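## Task

Take the block of sticky notes off the desk and put it on the counter. Success requires that no carton on the desk lands on the floor, that the robot releases the block and backs away, and that the robot stays upright and level. The block must rest on the counter by itself, not be held there by the robot.

## Robot and tools

ROBOT. A LinearBot: an omnidirectional base with a column about 1.75 m high. A carriage rides 1.0 m up and down it (lift_m) and holds two identical six-joint arms with two-finger grippers. Each arm base sits about 0.57 m + lift_m above the floor; carriage parts hang about 0.15 m below that. A hand reaches 0.78 m from its shoulder but only about 0.38 m below its arm base. A hand is about 0.16 m long and 0.1 m wide (0.14 m open). Parked arm joints 1-6: 0, 0.05, 0.05, 1.45, 0, 0; parked, the robot is about 0.95 m wide and 0.7 m long. Cameras: carriage_camera (fixed, forward, tilted about 20 degrees down), left_wrist_camera and right_wrist_camera (looking past the fingertips). The wheel motors are weak (2 N m), so contact_stop triggers at light pushes. Loose objects may occasionally be nudged by something else.

FRAMES. Base frame: origin on the floor below the base centre, x forward, y left, z up. left_hand and right_hand are the midpoint between each hand's pads, in this frame; quat_wxyz rotates base axes to hand axes (hand z along the fingers, fingers open along hand y; straight up with joints 1, 5, 6 at 0 gives (1, 0, 0, 0)). The odometry frame is the base frame at scene start; base_odometry counts wheel turns only, so slip shows as travel. Heading is positive left, -3.142 to 3.142.

execute_actions. Argument actions: a list with one action or none (empty returns state and images only). An action has base, joints, or both; their motions begin together. base holds exactly one relative offset from where the base last reported itself: translate_m (metres, forward positive, -2 to 2), strafe_m (metres, left positive, -2 to 2), or rotate_rad (radians, counter-clockwise positive, -6.3 to 6.3). joints is one dictionary for both arms keyed by joint name, each value an absolute target: lift_m 0 to 1 m; for each side (left_/right_): joint1_rad -2.617 to 3.054 (vertical-axis swing, 0 forward, positive left); joint2_rad 0 to 3.141 (shoulder: 0 upper arm back and level, 1.57 upright, 3.14 forward and level); joint3_rad 0 to 3.141 (elbow, 0 folded, 3.14 straight); joint4_rad -1.57 to 1.57 (wrist pitch, positive lifts fingertips); joint5_rad -1.57 to 1.57 (wrist yaw, positive turns fingertips right, opposite to joint1); joint6_rad -2.094 to 2.094 (roll about the finger axis, positive clockwise viewed from the forearm); gripper_m 0 to 0.093 m pad gap. Done tolerances: lift 0.004, joint1/5/6 0.02, joint2/3 0.055, joint4 0.04, gripper 0.004. Omitted joints or base may keep pushing toward earlier targets. An action lasts at most 15 s. Unknown keys or out-of-range values reject the call with no motion. cameras: list of camera names or all; omitted/null means all, [] means none. Once a result reports a stop, later motion calls in that same reply are skipped.

wait: seconds 0 to 10; commands nothing and returns state and images. zoom_image: camera plus region [x0, y0, x1, y1] in pixels of that camera's latest full image, top-left origin, at most 504 by 504. finished_scene: scene number; irreversible; reports success. The goal must hold at that point.

RESULTS. base_status and joint_status describe how the last accepted action ended. done: reached (for the base, wheels turned the full amount even if slipping; tiny moves may stop short yet say done). off_target: resting away from target, maybe still pushing; a gripper holding an object usually shows this. contact_stop or time_out: target dropped, holding where it stopped. "joint command not followed" (often with a cause line) means an arm's targets were withheld, usually for coming within millimetres of itself or the other arm; those joints read not_followed and may be retried on later actions. To recover, move only the blocked arm clear first, then the other in a separate action. The gripper still executes. on_its_own lists uncommanded behaviour; "held at" is the held target, not the position. motor_effort gives percent of max per motor (positive toward higher values), with the peak of the last action in brackets; readings carry fixed bias and noise. Rising lift effort means load; lift effort falling while lowering means the hand or load is resting on something. drive_wheels clearly higher at rest than after free driving means the base is pressing on something. ARM HIT means an arm struck the robot hard. MOTOR HOT appears from 75 °C; OVER-TEMPERATURE FAULT at 90 °C halts that arm 10 s, and at 100 °C the arm goes limp and drops. After a heat stop, joints read limit_stop_at_motor_heat; resend targets.

CAUTIONS. Hand readings drift, more at long reach; a level hand sags 10-17 cm under 1 kg, and a straight arm may not lift 1 kg. Grip force is about 45-60 N per pad. Stretched arms heat quickly even empty, and holding loads heats them. Arms and grippers have no contact stop and spring to target once freed. The base stops on contact only loosely (not during turns, seldom when arm joints are commanded, possibly 0.3 m late). After a blocked drive, reverse about 0.2 m (or turn back), repeat if still pressed; a retry may spuriously stop once. The base can slide under a table edge until the column hits; reversing into an edge can tip the robot. Tipping is likeliest with high carriage, extended arms, loads, pulling, or sudden stops; about 1.5 kg per hand with both arms forward can tip it. Only images reveal a lean. Never let the arms strike or press hard on each other. Avoid dropping objects, knocking cartons to the floor, slamming, and hard pushes. The robot keeps its last command while you are composing a reply.

Each tool is called after ">>>" by a JSON object that holds its "fn" and its "kwargs".

## Session

>>> {"fn": "execute_actions", "kwargs": {"actions": []}}

Scene clock: 0.00 s.
base_odometry: x=+0.000 y=+0.000 heading=+0.000 (m, m, rad; odometry frame)
base_status: not commanded
joint_positions: lift_m=+0.297 left_joint1_rad=-0.007 left_joint2_rad=+0.050 left_joint3_rad=+0.041 left_joint4_rad=+1.418 left_joint5_rad=-0.011 left_joint6_rad=+0.001 left_gripper_m=+0.094 right_joint1_rad=-0.027 right_joint2_rad=+0.031 right_joint3_rad=+0.031 right_joint4_rad=+1.432 right_joint5_rad=-0.012 right_joint6_rad=-0.041 right_gripper_m=+0.095
joint_status: not commanded
motor_effort: lift_m=+27 drive_wheels=-4 (%)
left_hand: x=+0.3237 y=+0.3191 z=+1.2787 quat_wxyz=(+0.997, -0.005, +0.081, -0.003) (m; base frame)
right_hand: x=+0.3174 y=-0.3164 z=+1.2769 quat_wxyz=(+0.997, -0.006, +0.069, -0.034) (m; base frame)
pictures: carriage_camera, left_wrist_camera, right_wrist_camera
Images, in order (width x height): carriage_camera 504x504, left_wrist_camera 504x504, right_wrist_camera 504x504.

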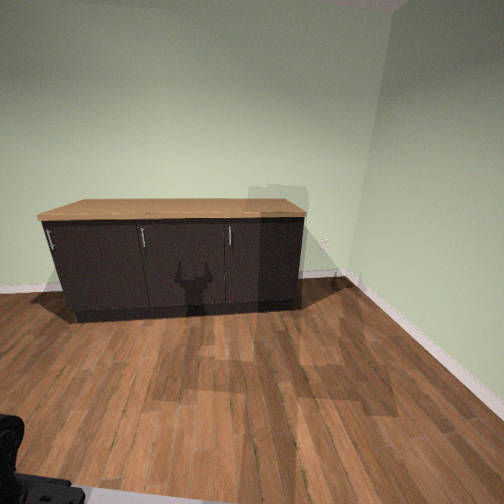

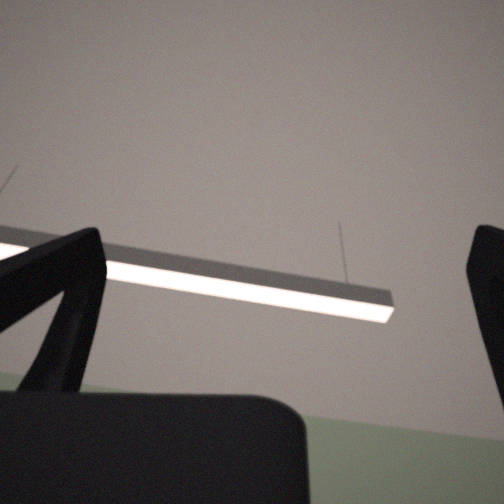

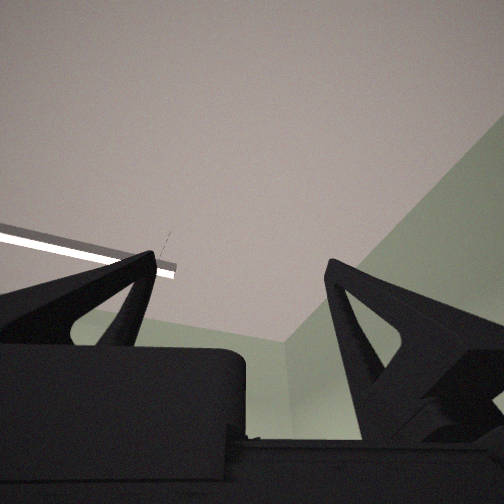

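>>> {"fn": "execute_actions", "kwargs": {"actions": [{"base":{"rotate_rad":1.6}}], "cameras": ["carriage_camera"]}}

Scene clock: 4.77 s.
base_odometry: x=+0.000 y=+0.000 heading=+1.598 (m, m, rad; odometry frame)
base_status: done
joint_positions: lift_m=+0.297 left_joint1_rad=-0.007 left_joint2_rad=+0.050 left_joint3_rad=+0.041 left_joint4_rad=+1.418 left_joint5_rad=-0.011 left_joint6_rad=+0.001 left_gripper_m=+0.094 right_joint1_rad=-0.027 right_joint2_rad=+0.031 right_joint3_rad=+0.031 right_joint4_rad=+1.432 right_joint5_rad=-0.012 right_joint6_rad=-0.041 right_gripper_m=+0.095
joint_status: not commanded
motor_effort: lift_m=+27(27) drive_wheels=+27(52) (%)
left_hand: x=+0.3237 y=+0.3191 z=+1.2787 quat_wxyz=(+0.997, -0.005, +0.081, -0.003) (m; base frame)
right_hand: x=+0.3175 y=-0.3164 z=+1.2769 quat_wxyz=(+0.997, -0.006, +0.069, -0.034) (m; base frame)
pictures: carriage_camera
Images, in order (width x height): carriage_camera 504x504.

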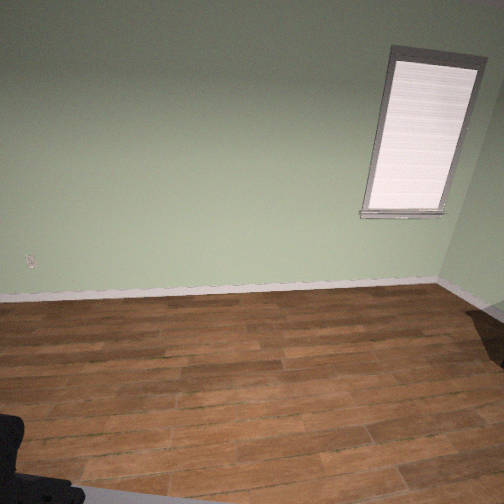

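>>> {"fn": "execute_actions", "kwargs": {"actions": [{"base":{"rotate_rad":1.5}}], "cameras": ["carriage_camera"]}}

Scene clock: 11.77 s.
base_odometry: x=+0.000 y=+0.000 heading=+3.095 (m, m, rad; odometry frame)
base_status: done
joint_positions: lift_m=+0.297 left_joint1_rad=-0.007 left_joint2_rad=+0.050 left_joint3_rad=+0.041 left_joint4_rad=+1.418 left_joint5_rad=-0.011 left_joint6_rad=+0.001 left_gripper_m=+0.095 right_joint1_rad=-0.027 right_joint2_rad=+0.031 right_joint3_rad=+0.031 right_joint4_rad=+1.432 right_joint5_rad=-0.012 right_joint6_rad=-0.041 right_gripper_m=+0.095
joint_status: not commanded
motor_effort: lift_m=+28(28) drive_wheels=+24(51) (%)
left_hand: x=+0.3239 y=+0.3191 z=+1.2787 quat_wxyz=(+0.997, -0.005, +0.081, -0.003) (m; base frame)
right_hand: x=+0.3174 y=-0.3164 z=+1.2769 quat_wxyz=(+0.997, -0.006, +0.069, -0.034) (m; base frame)
pictures: carriage_camera
Images, in order (width x height): carriage_camera 504x504.

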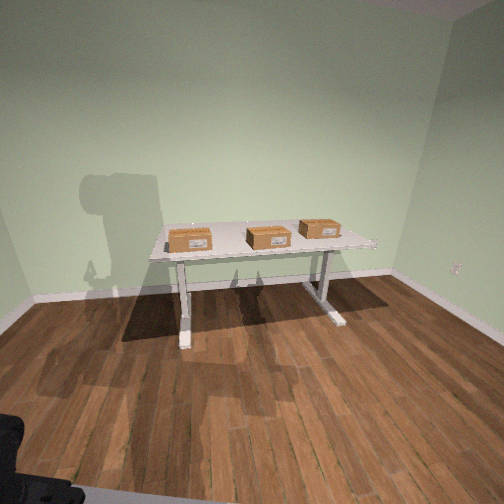

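>>> {"fn": "execute_actions", "kwargs": {"actions": [{"base":{"translate_m":0.8},"joints":{"lift_m":0.7}}], "cameras": ["carriage_camera"]}}

Scene clock: 19.03 s.
base_odometry: x=-0.799 y=+0.035 heading=+3.097 (m, m, rad; odometry frame)
base_status: done
joint_positions: lift_m=+0.700 left_joint1_rad=-0.007 left_joint2_rad=+0.050 left_joint3_rad=+0.041 left_joint4_rad=+1.417 left_joint5_rad=-0.010 left_joint6_rad=+0.001 left_gripper_m=+0.095 right_joint1_rad=-0.027 right_joint2_rad=+0.031 right_joint3_rad=+0.031 right_joint4_rad=+1.433 right_joint5_rad=-0.012 right_joint6_rad=-0.041 right_gripper_m=+0.095
joint_status: all done
motor_effort: lift_m=+28(35) drive_wheels=-15(54) (%)
left_hand: x=+0.3240 y=+0.3190 z=+1.6815 quat_wxyz=(+0.997, -0.005, +0.081, -0.003) (m; base frame)
right_hand: x=+0.3172 y=-0.3164 z=+1.6797 quat_wxyz=(+0.997, -0.006, +0.069, -0.034) (m; base frame)
pictures: carriage_camera
Images, in order (width x height): carriage_camera 504x504.

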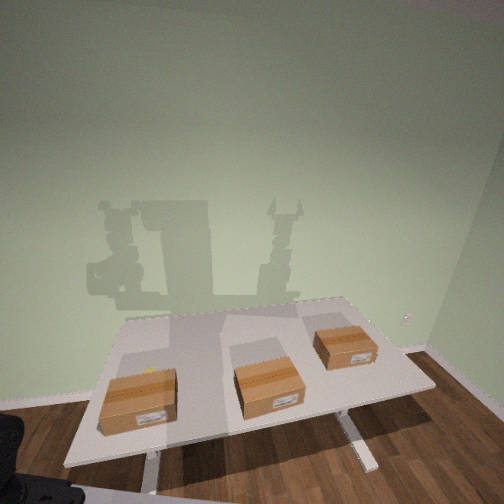

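>>> {"fn": "execute_actions", "kwargs": {"actions": [{"base":{"rotate_rad":0.25},"joints":{"left_joint2_rad":1.8,"left_joint3_rad":1.6,"left_joint4_rad":-1.0}}], "cameras": ["carriage_camera","left_wrist_camera"]}}

Scene clock: 27.60 s.
base_odometry: x=-0.799 y=+0.035 heading=-2.937 (m, m, rad; odometry frame)
base_status: done
joint_positions: lift_m=+0.700 left_joint1_rad=-0.007 left_joint2_rad=+1.794 left_joint3_rad=+1.580 left_joint4_rad=-0.988 left_joint5_rad=-0.010 left_joint6_rad=+0.001 left_gripper_m=+0.095 right_joint1_rad=-0.027 right_joint2_rad=+0.031 right_joint3_rad=+0.031 right_joint4_rad=+1.432 right_joint5_rad=-0.012 right_joint6_rad=-0.041 right_gripper_m=+0.095
joint_status: all done
motor_effort: lift_m=+28(28) drive_wheels=+23(27) (%)
left_hand: x=+0.7017 y=+0.3162 z=+1.4027 quat_wxyz=(+0.184, +0.003, +0.983, +0.004) (m; base frame)
right_hand: x=+0.3174 y=-0.3164 z=+1.6797 quat_wxyz=(+0.997, -0.006, +0.069, -0.034) (m; base frame)
pictures: carriage_camera, left_wrist_camera
Images, in order (width x height): carriage_camera 504x504, left_wrist_camera 504x504.

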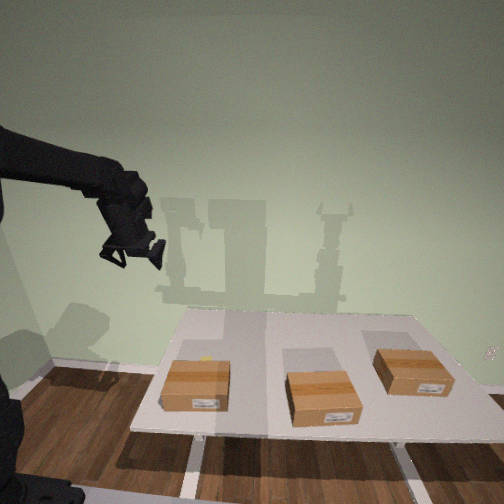

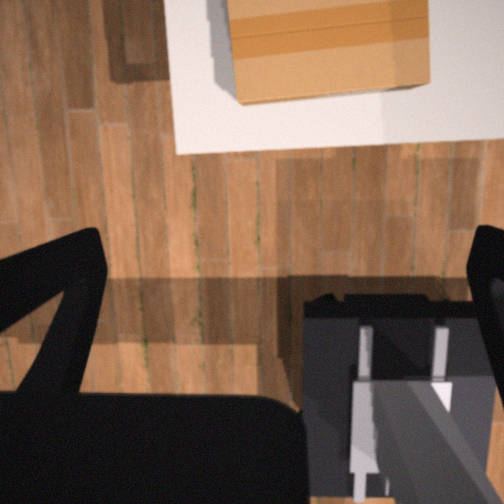

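>>> {"fn": "execute_actions", "kwargs": {"actions": [{"base":{"translate_m":0.4},"joints":{"left_joint2_rad":2.2,"left_joint3_rad":1.9,"left_joint4_rad":-1.0}}], "cameras": ["carriage_camera","left_wrist_camera"]}}

Scene clock: 34.30 s.
base_odometry: x=-1.191 y=-0.047 heading=-2.936 (m, m, rad; odometry frame)
base_status: done
joint_positions: lift_m=+0.700 left_joint1_rad=-0.007 left_joint2_rad=+2.200 left_joint3_rad=+1.881 left_joint4_rad=-0.994 left_joint5_rad=-0.010 left_joint6_rad=+0.001 left_gripper_m=+0.095 right_joint1_rad=-0.027 right_joint2_rad=+0.031 right_joint3_rad=+0.031 right_joint4_rad=+1.433 right_joint5_rad=-0.012 right_joint6_rad=-0.041 right_gripper_m=+0.095
joint_status: all done
motor_effort: lift_m=+28(28) drive_wheels=-16(50) (%)
left_hand: x=+0.7721 y=+0.3157 z=+1.3239 quat_wxyz=(+0.129, +0.003, +0.992, +0.005) (m; base frame)
right_hand: x=+0.3171 y=-0.3164 z=+1.6797 quat_wxyz=(+0.997, -0.006, +0.068, -0.034) (m; base frame)
pictures: carriage_camera, left_wrist_camera
Images, in order (width x height): carriage_camera 504x504, left_wrist_camera 504x504.

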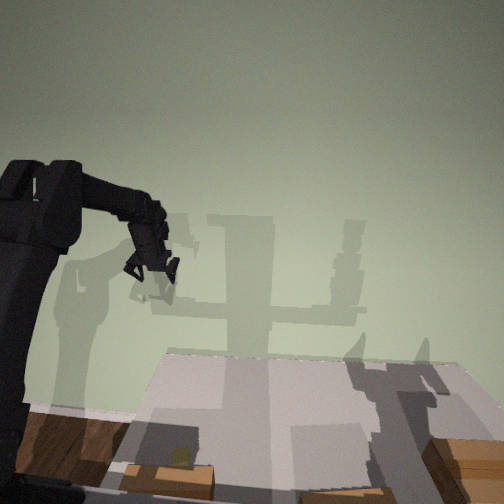

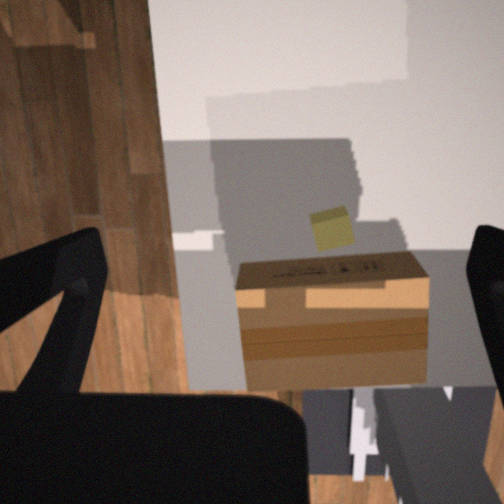

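>>> {"fn": "execute_actions", "kwargs": {"actions": [{"joints":{"lift_m":0.55,"left_joint1_rad":-0.1,"left_joint2_rad":2.6,"left_joint3_rad":2.1,"left_joint4_rad":-1.05}}], "cameras": ["carriage_camera","left_wrist_camera"]}}

Scene clock: 41.93 s.
base_odometry: x=-1.191 y=-0.047 heading=-2.936 (m, m, rad; odometry frame)
base_status: not commanded
joint_positions: lift_m=+0.550 left_joint1_rad=-0.104 left_joint2_rad=+2.597 left_joint3_rad=+2.098 left_joint4_rad=-1.047 left_joint5_rad=-0.008 left_joint6_rad=+0.001 left_gripper_m=+0.095 right_joint1_rad=-0.027 right_joint2_rad=+0.031 right_joint3_rad=+0.031 right_joint4_rad=+1.433 right_joint5_rad=-0.012 right_joint6_rad=-0.041 right_gripper_m=+0.095
joint_status: all done
motor_effort: lift_m=+25(26) drive_wheels=-14(15) (%)
left_hand: x=+0.7756 y=+0.2674 z=+1.0447 quat_wxyz=(+0.013, +0.052, +0.999, +0.004) (m; base frame)
right_hand: x=+0.3171 y=-0.3164 z=+1.5300 quat_wxyz=(+0.997, -0.006, +0.068, -0.034) (m; base frame)
pictures: carriage_camera, left_wrist_camera
Images, in order (width x height): carriage_camera 504x504, left_wrist_camera 504x504.

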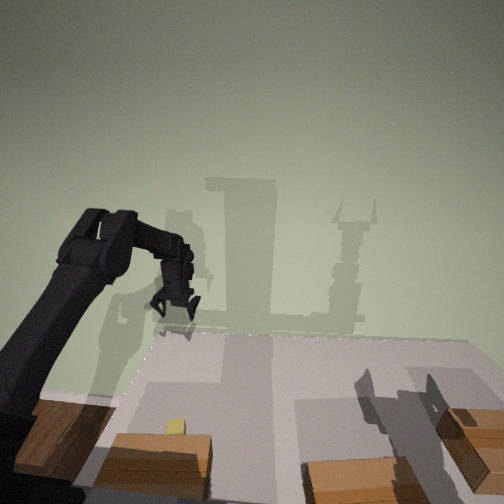

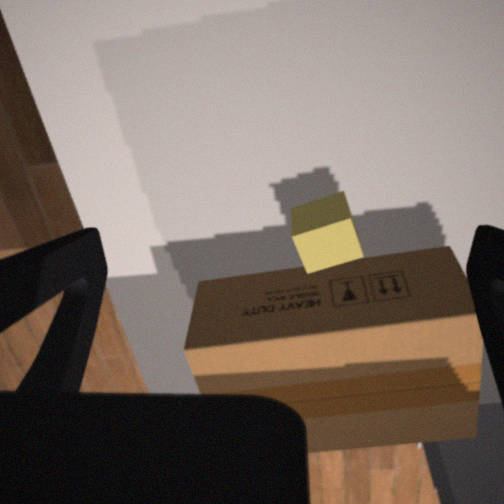

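>>> {"fn": "execute_actions", "kwargs": {"actions": [{"base":{"translate_m":-0.05},"joints":{"lift_m":0.43,"left_joint6_rad":-0.25}}], "cameras": ["carriage_camera","left_wrist_camera"]}}

Scene clock: 47.33 s.
base_odometry: x=-1.142 y=-0.036 heading=-2.937 (m, m, rad; odometry frame)
base_status: done
joint_positions: lift_m=+0.430 left_joint1_rad=-0.101 left_joint2_rad=+2.593 left_joint3_rad=+2.098 left_joint4_rad=-1.049 left_joint5_rad=-0.008 left_joint6_rad=-0.244 left_gripper_m=+0.095 right_joint1_rad=-0.027 right_joint2_rad=+0.031 right_joint3_rad=+0.031 right_joint4_rad=+1.431 right_joint5_rad=-0.012 right_joint6_rad=-0.041 right_gripper_m=+0.095
joint_status: all done
motor_effort: lift_m=+26(26) drive_wheels=+11(48) (%)
left_hand: x=+0.7760 y=+0.2688 z=+0.9266 quat_wxyz=(+0.014, -0.072, +0.997, +0.002) (m; base frame)
right_hand: x=+0.3177 y=-0.3165 z=+1.4099 quat_wxyz=(+0.997, -0.006, +0.070, -0.034) (m; base frame)
pictures: carriage_camera, left_wrist_camera
Images, in order (width x height): carriage_camera 504x504, left_wrist_camera 504x504.

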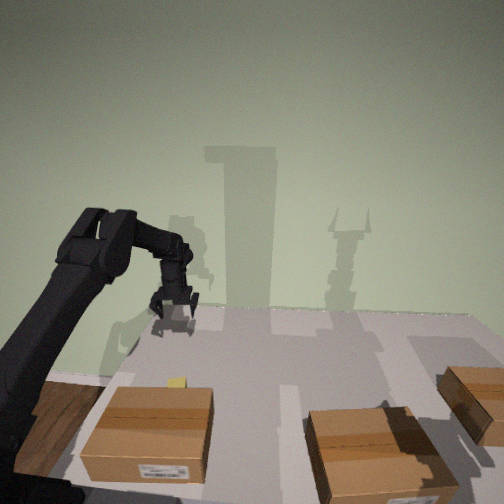

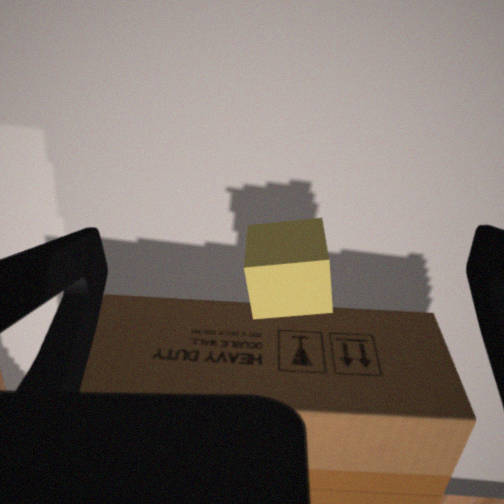

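>>> {"fn": "execute_actions", "kwargs": {"actions": [{"base":{"translate_m":-0.06},"joints":{"lift_m":0.36,"left_joint6_rad":-0.3}}], "cameras": ["carriage_camera","left_wrist_camera"]}}

Scene clock: 52.23 s.
base_odometry: x=-1.083 y=-0.024 heading=-2.937 (m, m, rad; odometry frame)
base_status: done
joint_positions: lift_m=+0.360 left_joint1_rad=-0.101 left_joint2_rad=+2.595 left_joint3_rad=+2.098 left_joint4_rad=-1.046 left_joint5_rad=-0.009 left_joint6_rad=-0.294 left_gripper_m=+0.095 right_joint1_rad=-0.027 right_joint2_rad=+0.031 right_joint3_rad=+0.031 right_joint4_rad=+1.430 right_joint5_rad=-0.012 right_joint6_rad=-0.041 right_gripper_m=+0.095
joint_status: all done
motor_effort: lift_m=+26(26) drive_wheels=-20(45) (%)
left_hand: x=+0.7764 y=+0.2689 z=+0.8555 quat_wxyz=(+0.014, -0.096, +0.995, +0.002) (m; base frame)
right_hand: x=+0.3179 y=-0.3165 z=+1.3398 quat_wxyz=(+0.997, -0.006, +0.070, -0.034) (m; base frame)
pictures: carriage_camera, left_wrist_camera
Images, in order (width x height): carriage_camera 504x504, left_wrist_camera 504x504.

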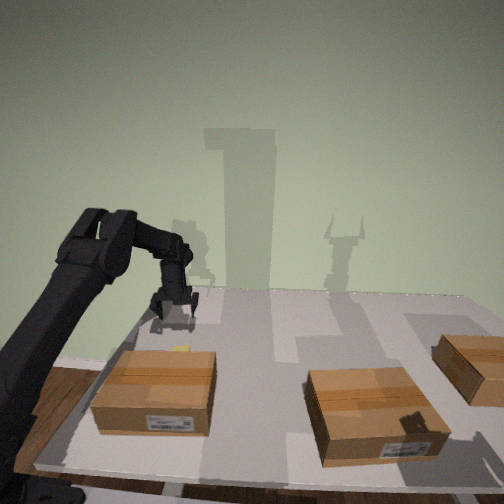

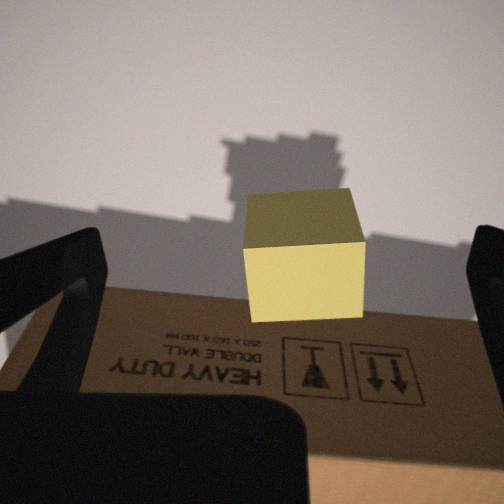

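>>> {"fn": "execute_actions", "kwargs": {"actions": [{"joints":{"lift_m":0.29,"left_joint1_rad":-0.125,"left_joint4_rad":-1.15}}], "cameras": ["carriage_camera","left_wrist_camera"]}}

Scene clock: 56.57 s.
base_odometry: x=-1.083 y=-0.024 heading=-2.937 (m, m, rad; odometry frame)
base_status: not commanded
joint_positions: lift_m=+0.290 left_joint1_rad=-0.124 left_joint2_rad=+2.597 left_joint3_rad=+2.098 left_joint4_rad=-1.143 left_joint5_rad=-0.009 left_joint6_rad=-0.294 left_gripper_m=+0.095 right_joint1_rad=-0.027 right_joint2_rad=+0.031 right_joint3_rad=+0.031 right_joint4_rad=+1.430 right_joint5_rad=-0.012 right_joint6_rad=-0.041 right_gripper_m=+0.095
joint_status: all done
motor_effort: lift_m=+26(27) drive_wheels=-18(20) (%)
left_hand: x=+0.7513 y=+0.2608 z=+0.7852 quat_wxyz=(-0.034, -0.085, +0.996, +0.012) (m; base frame)
right_hand: x=+0.3179 y=-0.3165 z=+1.2698 quat_wxyz=(+0.997, -0.006, +0.070, -0.034) (m; base frame)
pictures: carriage_camera, left_wrist_camera
Images, in order (width x height): carriage_camera 504x504, left_wrist_camera 504x504.

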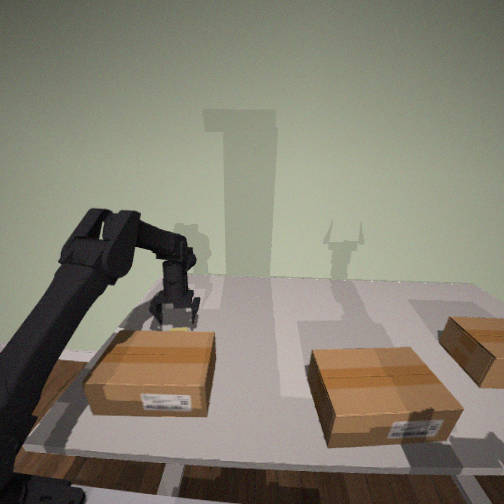

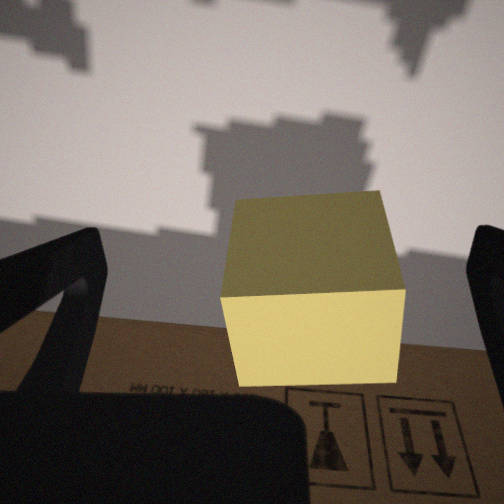

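>>> {"fn": "execute_actions", "kwargs": {"actions": [{"base":{"translate_m":-0.025},"joints":{"lift_m":0.268}}], "cameras": ["carriage_camera","left_wrist_camera"]}}

Scene clock: 61.07 s.
base_odometry: x=-1.059 y=-0.020 heading=-2.937 (m, m, rad; odometry frame)
base_status: done
joint_positions: lift_m=+0.268 left_joint1_rad=-0.125 left_joint2_rad=+2.596 left_joint3_rad=+2.098 left_joint4_rad=-1.144 left_joint5_rad=-0.009 left_joint6_rad=-0.294 left_gripper_m=+0.095 right_joint1_rad=-0.027 right_joint2_rad=+0.031 right_joint3_rad=+0.031 right_joint4_rad=+1.428 right_joint5_rad=-0.012 right_joint6_rad=-0.041 right_gripper_m=+0.095
joint_status: all done
motor_effort: lift_m=+25(27) drive_wheels=+3(28) (%)
left_hand: x=+0.7512 y=+0.2603 z=+0.7637 quat_wxyz=(-0.034, -0.084, +0.996, +0.012) (m; base frame)
right_hand: x=+0.3183 y=-0.3165 z=+1.2478 quat_wxyz=(+0.997, -0.006, +0.071, -0.034) (m; base frame)
pictures: carriage_camera, left_wrist_camera
Images, in order (width x height): carriage_camera 504x504, left_wrist_camera 504x504.

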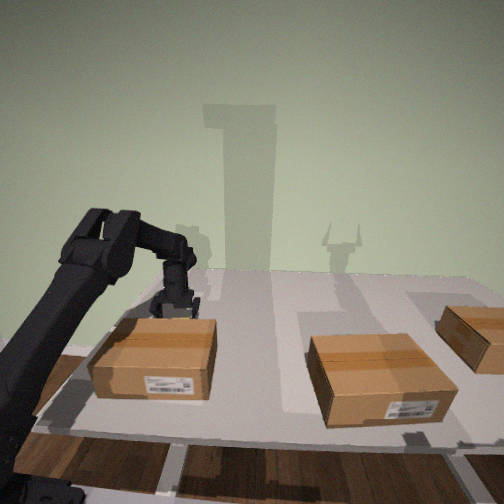

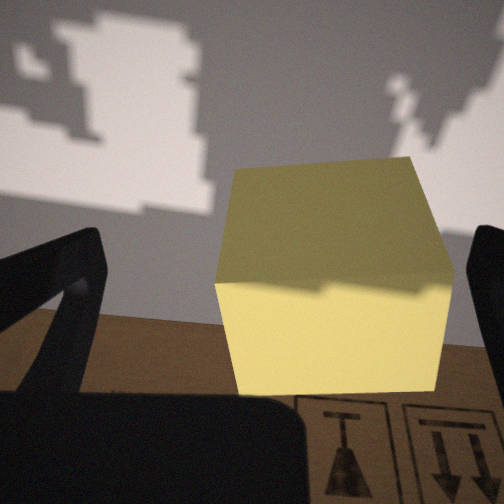

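>>> {"fn": "execute_actions", "kwargs": {"actions": [{"base":{"translate_m":-0.012},"joints":{"lift_m":0.258,"left_joint1_rad":-0.15}}], "cameras": ["left_wrist_camera"]}}

>>> {"fn": "execute_actions", "kwargs": {"actions": [{"joints":{"left_gripper_m":0.02}}], "cameras": ["left_wrist_camera"]}}

Scene clock: 65.83 s.
base_odometry: x=-1.048 y=-0.018 heading=-2.937 (m, m, rad; odometry frame)
base_status: done
joint_positions: lift_m=+0.258 left_joint1_rad=-0.149 left_joint2_rad=+2.595 left_joint3_rad=+2.098 left_joint4_rad=-1.145 left_joint5_rad=-0.010 left_joint6_rad=-0.294 left_gripper_m=+0.095 right_joint1_rad=-0.027 right_joint2_rad=+0.031 right_joint3_rad=+0.031 right_joint4_rad=+1.428 right_joint5_rad=-0.012 right_joint6_rad=-0.041 right_gripper_m=+0.095
joint_status: all done
motor_effort: lift_m=+26(26) drive_wheels=+10(11) (%)
left_hand: x=+0.7496 y=+0.2493 z=+0.7541 quat_wxyz=(-0.033, -0.072, +0.997, +0.013) (m; base frame)
right_hand: x=+0.3183 y=-0.3165 z=+1.2378 quat_wxyz=(+0.997, -0.006, +0.071, -0.034) (m; base frame)
pictures: left_wrist_camera
Images, in order (width x height): left_wrist_camera 504x504.

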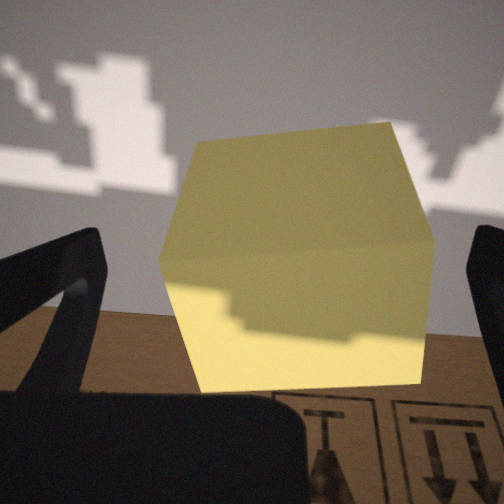

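Scene clock: 66.50 s.
base_odometry: x=-1.048 y=-0.018 heading=-2.937 (m, m, rad; odometry frame)
base_status: not commanded
joint_positions: lift_m=+0.258 left_joint1_rad=-0.149 left_joint2_rad=+2.595 left_joint3_rad=+2.098 left_joint4_rad=-1.145 left_joint5_rad=-0.009 left_joint6_rad=-0.294 left_gripper_m=+0.053 right_joint1_rad=-0.027 right_joint2_rad=+0.031 right_joint3_rad=+0.031 right_joint4_rad=+1.428 right_joint5_rad=-0.012 right_joint6_rad=-0.041 right_gripper_m=+0.095
joint_status: left_gripper_m off_target (ended at +0.053, target +0.020)
motor_effort: lift_m=+26(26) drive_wheels=+9(12) (%)
left_hand: x=+0.7495 y=+0.2491 z=+0.7541 quat_wxyz=(-0.034, -0.073, +0.997, +0.012) (m; base frame)
right_hand: x=+0.3183 y=-0.3165 z=+1.2378 quat_wxyz=(+0.997, -0.006, +0.071, -0.034) (m; base frame)
pictures: left_wrist_camera
Images, in order (width x height): left_wrist_camera 504x504.

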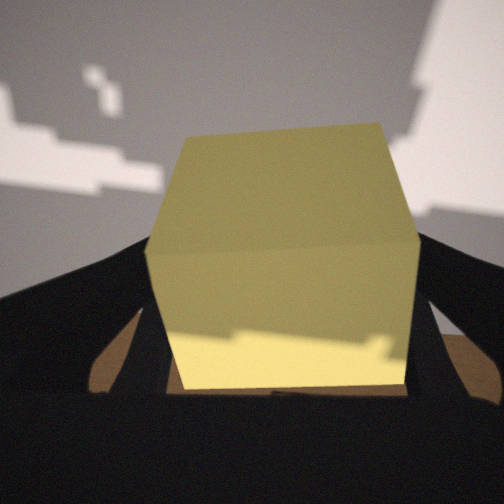

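>>> {"fn": "execute_actions", "kwargs": {"actions": [{"joints":{"lift_m":0.6}}], "cameras": ["left_wrist_camera"]}}

>>> {"fn": "execute_actions", "kwargs": {"actions": [{"base":{"translate_m":-0.9}}], "cameras": []}}

>>> {"fn": "execute_actions", "kwargs": {"actions": [{"base":{"rotate_rad":3.14}}], "cameras": ["carriage_camera","left_wrist_camera"]}}

Scene clock: 72.87 s.
base_odometry: x=-1.048 y=-0.018 heading=-2.937 (m, m, rad; odometry frame)
base_status: not commanded
joint_positions: lift_m=+0.600 left_joint1_rad=-0.149 left_joint2_rad=+2.589 left_joint3_rad=+2.098 left_joint4_rad=-1.146 left_joint5_rad=-0.009 left_joint6_rad=-0.294 left_gripper_m=+0.053 right_joint1_rad=-0.027 right_joint2_rad=+0.031 right_joint3_rad=+0.031 right_joint4_rad=+1.428 right_joint5_rad=-0.012 right_joint6_rad=-0.041 right_gripper_m=+0.095
joint_status: all done
motor_effort: lift_m=+29(35) drive_wheels=+11(13) (%)
left_hand: x=+0.7503 y=+0.2491 z=+1.0987 quat_wxyz=(-0.031, -0.073, +0.997, +0.012) (m; base frame)
right_hand: x=+0.3183 y=-0.3165 z=+1.5795 quat_wxyz=(+0.997, -0.006, +0.071, -0.034) (m; base frame)
pictures: left_wrist_camera
Images, in order (width x height): left_wrist_camera 504x504.

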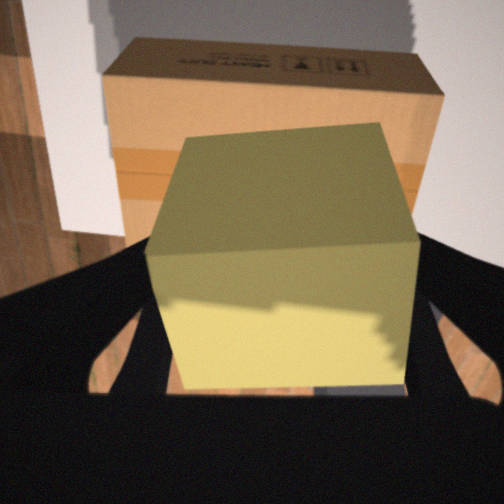

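Scene clock: 77.07 s.
base_odometry: x=-0.167 y=+0.167 heading=-2.936 (m, m, rad; odometry frame)
base_status: done
joint_positions: lift_m=+0.600 left_joint1_rad=-0.149 left_joint2_rad=+2.589 left_joint3_rad=+2.098 left_joint4_rad=-1.145 left_joint5_rad=-0.009 left_joint6_rad=-0.294 left_gripper_m=+0.053 right_joint1_rad=-0.027 right_joint2_rad=+0.031 right_joint3_rad=+0.031 right_joint4_rad=+1.428 right_joint5_rad=-0.012 right_joint6_rad=-0.041 right_gripper_m=+0.095
joint_status: not commanded
motor_effort: lift_m=+29(29) drive_wheels=-14(52) (%)
left_hand: x=+0.7505 y=+0.2491 z=+1.0987 quat_wxyz=(-0.031, -0.073, +0.997, +0.012) (m; base frame)
right_hand: x=+0.3183 y=-0.3165 z=+1.5795 quat_wxyz=(+0.997, -0.006, +0.071, -0.034) (m; base frame)
pictures: none
No camera images: the call's "cameras" was empty. Leave "cameras" out to get every camera's image.

Scene clock: 81.50 s.
base_odometry: x=-0.167 y=+0.167 heading=+0.203 (m, m, rad; odometry frame)
base_status: done
joint_positions: lift_m=+0.600 left_joint1_rad=-0.145 left_joint2_rad=+2.589 left_joint3_rad=+2.098 left_joint4_rad=-1.139 left_joint5_rad=-0.015 left_joint6_rad=-0.294 left_gripper_m=+0.053 right_joint1_rad=-0.027 right_joint2_rad=+0.031 right_joint3_rad=+0.031 right_joint4_rad=+1.428 right_joint5_rad=-0.012 right_joint6_rad=-0.041 right_gripper_m=+0.095
joint_status: not commanded
motor_effort: lift_m=+29(29) drive_wheels=+23(63) (%)
left_hand: x=+0.7525 y=+0.2512 z=+1.0986 quat_wxyz=(-0.027, -0.074, +0.997, +0.014) (m; base frame)
right_hand: x=+0.3184 y=-0.3165 z=+1.5795 quat_wxyz=(+0.997, -0.006, +0.071, -0.034) (m; base frame)
pictures: carriage_camera, left_wrist_camera
Images, in order (width x height): carriage_camera 504x504, left_wrist_camera 504x504.

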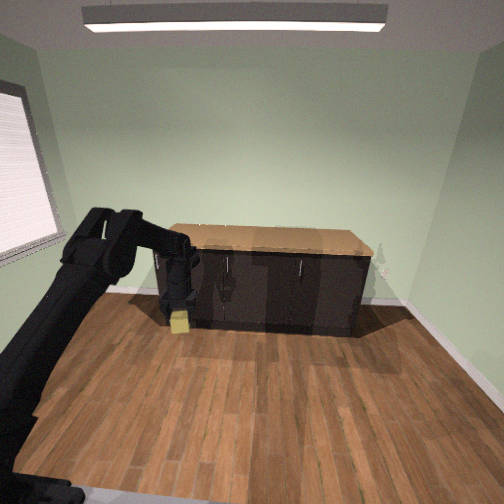

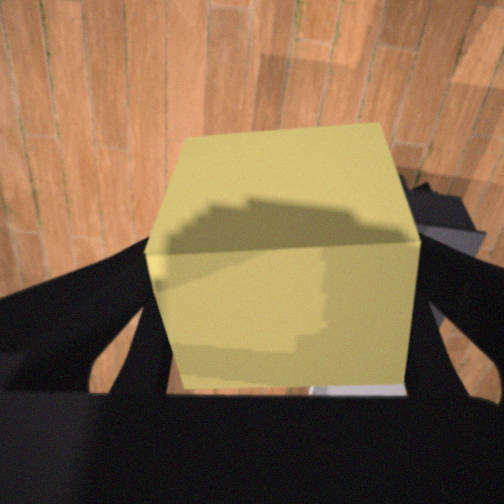

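>>> {"fn": "execute_actions", "kwargs": {"actions": [{"base":{"translate_m":1.35}}], "cameras": ["carriage_camera","left_wrist_camera"]}}

Scene clock: 88.93 s.
base_odometry: x=+1.155 y=+0.442 heading=+0.204 (m, m, rad; odometry frame)
base_status: done
joint_positions: lift_m=+0.600 left_joint1_rad=-0.149 left_joint2_rad=+2.589 left_joint3_rad=+2.098 left_joint4_rad=-1.142 left_joint5_rad=-0.013 left_joint6_rad=-0.294 left_gripper_m=+0.053 right_joint1_rad=-0.027 right_joint2_rad=+0.031 right_joint3_rad=+0.031 right_joint4_rad=+1.430 right_joint5_rad=-0.012 right_joint6_rad=-0.041 right_gripper_m=+0.095
joint_status: not commanded
motor_effort: lift_m=+29(29) drive_wheels=-17(55) (%)
left_hand: x=+0.7514 y=+0.2495 z=+1.0987 quat_wxyz=(-0.029, -0.072, +0.997, +0.013) (m; base frame)
right_hand: x=+0.3180 y=-0.3165 z=+1.5796 quat_wxyz=(+0.997, -0.006, +0.070, -0.034) (m; base frame)
pictures: carriage_camera, left_wrist_camera
Images, in order (width x height): carriage_camera 504x504, left_wrist_camera 504x504.

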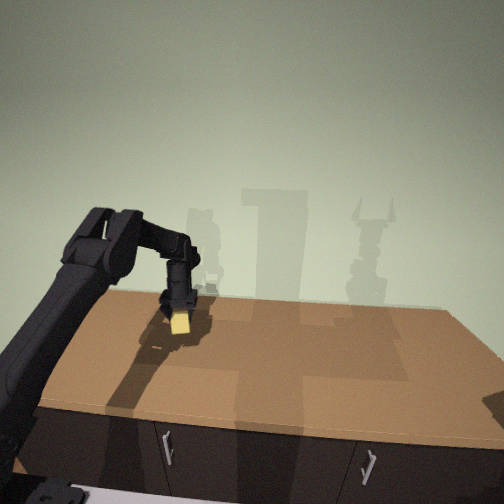

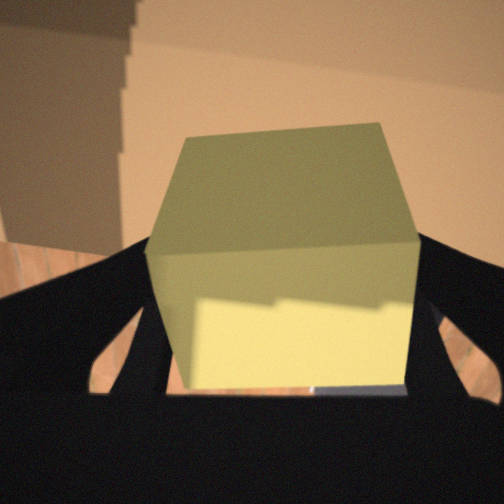

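>>> {"fn": "execute_actions", "kwargs": {"actions": [{"base":{"translate_m":0.1},"joints":{"lift_m":0.52}}], "cameras": ["carriage_camera","left_wrist_camera"]}}

Scene clock: 92.23 s.
base_odometry: x=+1.253 y=+0.462 heading=+0.205 (m, m, rad; odometry frame)
base_status: done
joint_positions: lift_m=+0.520 left_joint1_rad=-0.150 left_joint2_rad=+2.600 left_joint3_rad=+2.098 left_joint4_rad=-1.148 left_joint5_rad=-0.012 left_joint6_rad=-0.294 left_gripper_m=+0.053 right_joint1_rad=-0.027 right_joint2_rad=+0.031 right_joint3_rad=+0.031 right_joint4_rad=+1.430 right_joint5_rad=-0.012 right_joint6_rad=-0.041 right_gripper_m=+0.095
joint_status: all done
motor_effort: lift_m=+25(24) drive_wheels=-16(47) (%)
left_hand: x=+0.7479 y=+0.2493 z=+1.0141 quat_wxyz=(-0.037, -0.072, +0.997, +0.015) (m; base frame)
right_hand: x=+0.3180 y=-0.3165 z=+1.4999 quat_wxyz=(+0.997, -0.006, +0.070, -0.034) (m; base frame)
pictures: carriage_camera, left_wrist_camera
Images, in order (width x height): carriage_camera 504x504, left_wrist_camera 504x504.

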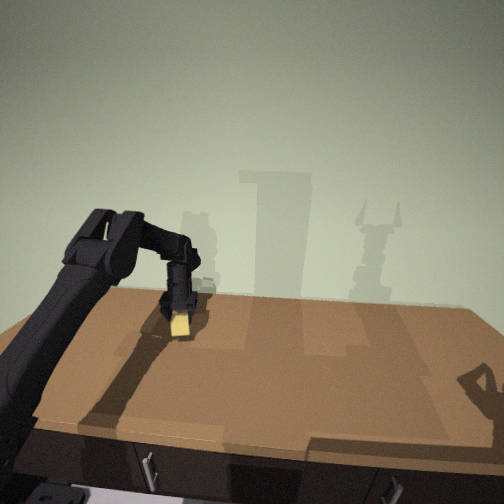

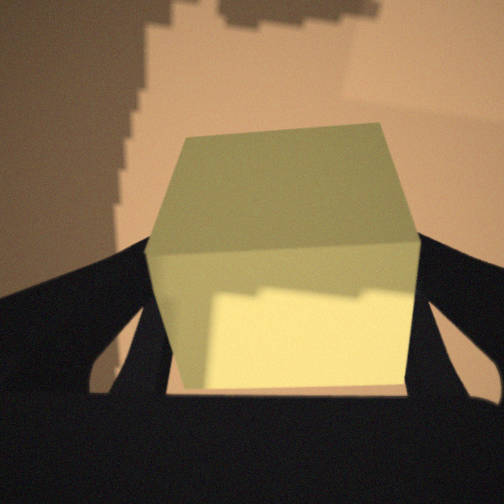

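>>> {"fn": "execute_actions", "kwargs": {"actions": [{"joints":{"lift_m":0.49}}], "cameras": ["left_wrist_camera"]}}

Scene clock: 95.47 s.
base_odometry: x=+1.253 y=+0.462 heading=+0.206 (m, m, rad; odometry frame)
base_status: not commanded
joint_positions: lift_m=+0.490 left_joint1_rad=-0.150 left_joint2_rad=+2.601 left_joint3_rad=+2.098 left_joint4_rad=-1.148 left_joint5_rad=-0.012 left_joint6_rad=-0.294 left_gripper_m=+0.053 right_joint1_rad=-0.027 right_joint2_rad=+0.031 right_joint3_rad=+0.031 right_joint4_rad=+1.430 right_joint5_rad=-0.012 right_joint6_rad=-0.041 right_gripper_m=+0.095
joint_status: all done
motor_effort: lift_m=+25(27) drive_wheels=-13(13) (%)
left_hand: x=+0.7478 y=+0.2493 z=+0.9836 quat_wxyz=(-0.038, -0.072, +0.997, +0.015) (m; base frame)
right_hand: x=+0.3180 y=-0.3165 z=+1.4699 quat_wxyz=(+0.997, -0.006, +0.070, -0.034) (m; base frame)
pictures: left_wrist_camera
Images, in order (width x height): left_wrist_camera 504x504.

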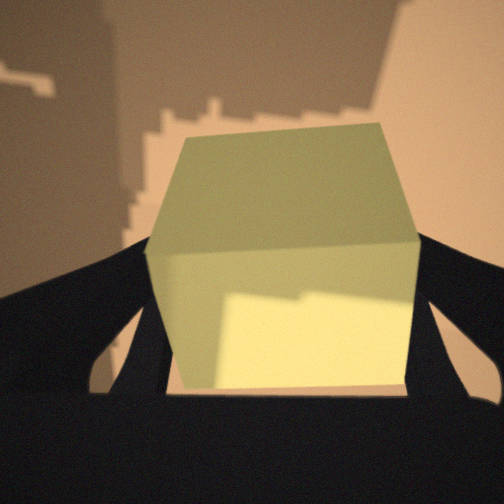

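>>> {"fn": "execute_actions", "kwargs": {"actions": [{"joints":{"lift_m":0.465}}], "cameras": ["left_wrist_camera"]}}

Scene clock: 98.00 s.
base_odometry: x=+1.253 y=+0.462 heading=+0.206 (m, m, rad; odometry frame)
base_status: not commanded
joint_positions: lift_m=+0.465 left_joint1_rad=-0.150 left_joint2_rad=+2.600 left_joint3_rad=+2.098 left_joint4_rad=-1.148 left_joint5_rad=-0.012 left_joint6_rad=-0.294 left_gripper_m=+0.053 right_joint1_rad=-0.027 right_joint2_rad=+0.031 right_joint3_rad=+0.031 right_joint4_rad=+1.430 right_joint5_rad=-0.012 right_joint6_rad=-0.041 right_gripper_m=+0.095
joint_status: all done
motor_effort: lift_m=+26(25) drive_wheels=-13(13) (%)
left_hand: x=+0.7480 y=+0.2492 z=+0.9589 quat_wxyz=(-0.037, -0.072, +0.997, +0.014) (m; base frame)
right_hand: x=+0.3180 y=-0.3165 z=+1.4449 quat_wxyz=(+0.997, -0.006, +0.070, -0.034) (m; base frame)
pictures: left_wrist_camera
Images, in order (width x height): left_wrist_camera 504x504.

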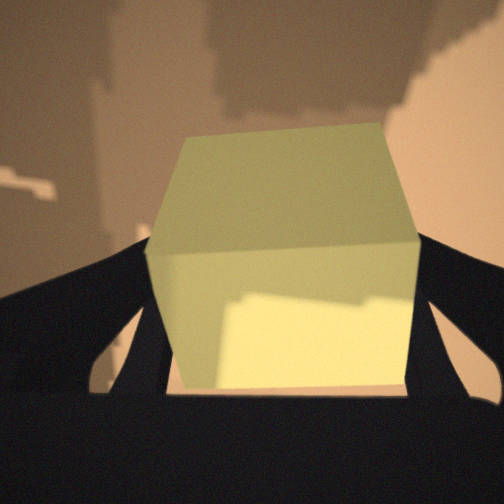

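>>> {"fn": "execute_actions", "kwargs": {"actions": [{"joints":{"lift_m":0.45}}], "cameras": ["left_wrist_camera"]}}

Scene clock: 100.50 s.
base_odometry: x=+1.252 y=+0.462 heading=+0.206 (m, m, rad; odometry frame)
base_status: not commanded
joint_positions: lift_m=+0.450 left_joint1_rad=-0.150 left_joint2_rad=+2.596 left_joint3_rad=+2.098 left_joint4_rad=-1.148 left_joint5_rad=-0.011 left_joint6_rad=-0.295 left_gripper_m=+0.053 right_joint1_rad=-0.027 right_joint2_rad=+0.031 right_joint3_rad=+0.031 right_joint4_rad=+1.430 right_joint5_rad=-0.012 right_joint6_rad=-0.041 right_gripper_m=+0.095
joint_status: all done
motor_effort: lift_m=+25(27) drive_wheels=+10(14) (%)
left_hand: x=+0.7486 y=+0.2490 z=+0.9458 quat_wxyz=(-0.035, -0.072, +0.997, +0.014) (m; base frame)
right_hand: x=+0.3180 y=-0.3165 z=+1.4299 quat_wxyz=(+0.997, -0.006, +0.070, -0.034) (m; base frame)
pictures: left_wrist_camera
Images, in order (width x height): left_wrist_camera 504x504.

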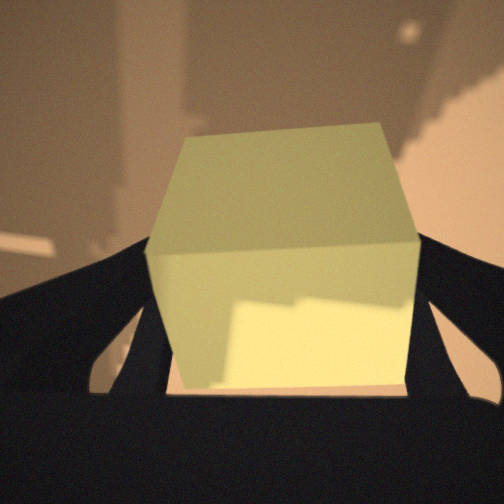

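Seems touching.

>>> {"fn": "execute_actions", "kwargs": {"actions": [{"joints":{"left_gripper_m":0.093}}], "cameras": ["left_wrist_camera"]}}

>>> {"fn": "execute_actions", "kwargs": {"actions": [{"joints":{"lift_m":0.6}}], "cameras": ["carriage_camera"]}}

>>> {"fn": "finished_scene", "kwargs": {"scene": 1}}

Scene clock: 112.80 s.
base_odometry: x=+1.252 y=+0.462 heading=+0.206 (m, m, rad; odometry frame)
base_status: not commanded
joint_positions: lift_m=+0.450 left_joint1_rad=-0.150 left_joint2_rad=+2.596 left_joint3_rad=+2.098 left_joint4_rad=-1.148 left_joint5_rad=-0.011 left_joint6_rad=-0.295 left_gripper_m=+0.093 right_joint1_rad=-0.027 right_joint2_rad=+0.031 right_joint3_rad=+0.031 right_joint4_rad=+1.430 right_joint5_rad=-0.012 right_joint6_rad=-0.041 right_gripper_m=+0.095
joint_status: all done
motor_effort: lift_m=+25(25) drive_wheels=+10(9) (%)
left_hand: x=+0.7486 y=+0.2490 z=+0.9458 quat_wxyz=(-0.035, -0.072, +0.997, +0.014) (m; base frame)
right_hand: x=+0.3180 y=-0.3165 z=+1.4299 quat_wxyz=(+0.997, -0.006, +0.070, -0.034) (m; base frame)
pictures: left_wrist_camera
Images, in order (width x height): left_wrist_camera 504x504.

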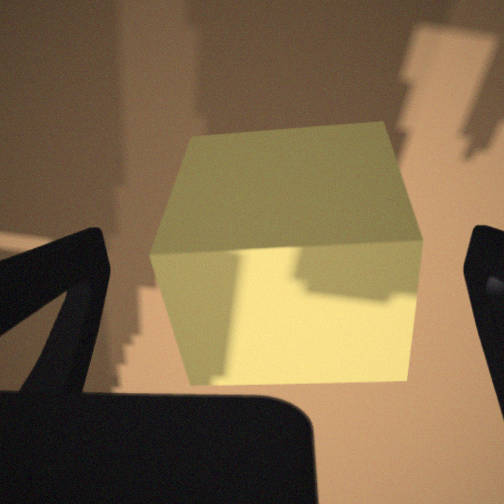

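Scene clock: 113.93 s.
base_odometry: x=+1.252 y=+0.462 heading=+0.206 (m, m, rad; odometry frame)
base_status: not commanded
joint_positions: lift_m=+0.600 left_joint1_rad=-0.150 left_joint2_rad=+2.584 left_joint3_rad=+2.098 left_joint4_rad=-1.148 left_joint5_rad=-0.011 left_joint6_rad=-0.295 left_gripper_m=+0.093 right_joint1_rad=-0.027 right_joint2_rad=+0.031 right_joint3_rad=+0.031 right_joint4_rad=+1.430 right_joint5_rad=-0.012 right_joint6_rad=-0.041 right_gripper_m=+0.095
joint_status: all done
motor_effort: lift_m=+29(35) drive_wheels=+9(9) (%)
left_hand: x=+0.7507 y=+0.2487 z=+1.1009 quat_wxyz=(-0.029, -0.072, +0.997, +0.013) (m; base frame)
right_hand: x=+0.3180 y=-0.3165 z=+1.5796 quat_wxyz=(+0.997, -0.006, +0.070, -0.034) (m; base frame)
pictures: carriage_camera
Images, in order (width x height): carriage_camera 504x504.

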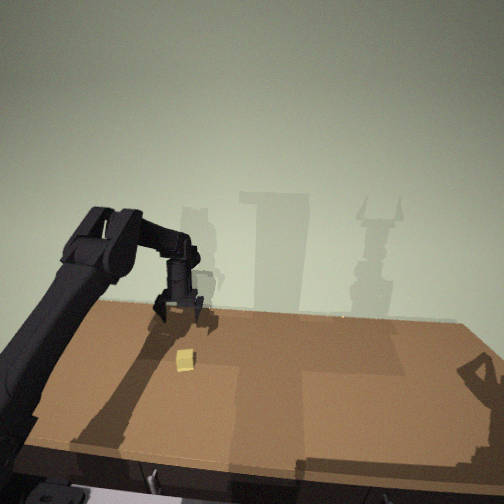

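The scene is finished: the task was done.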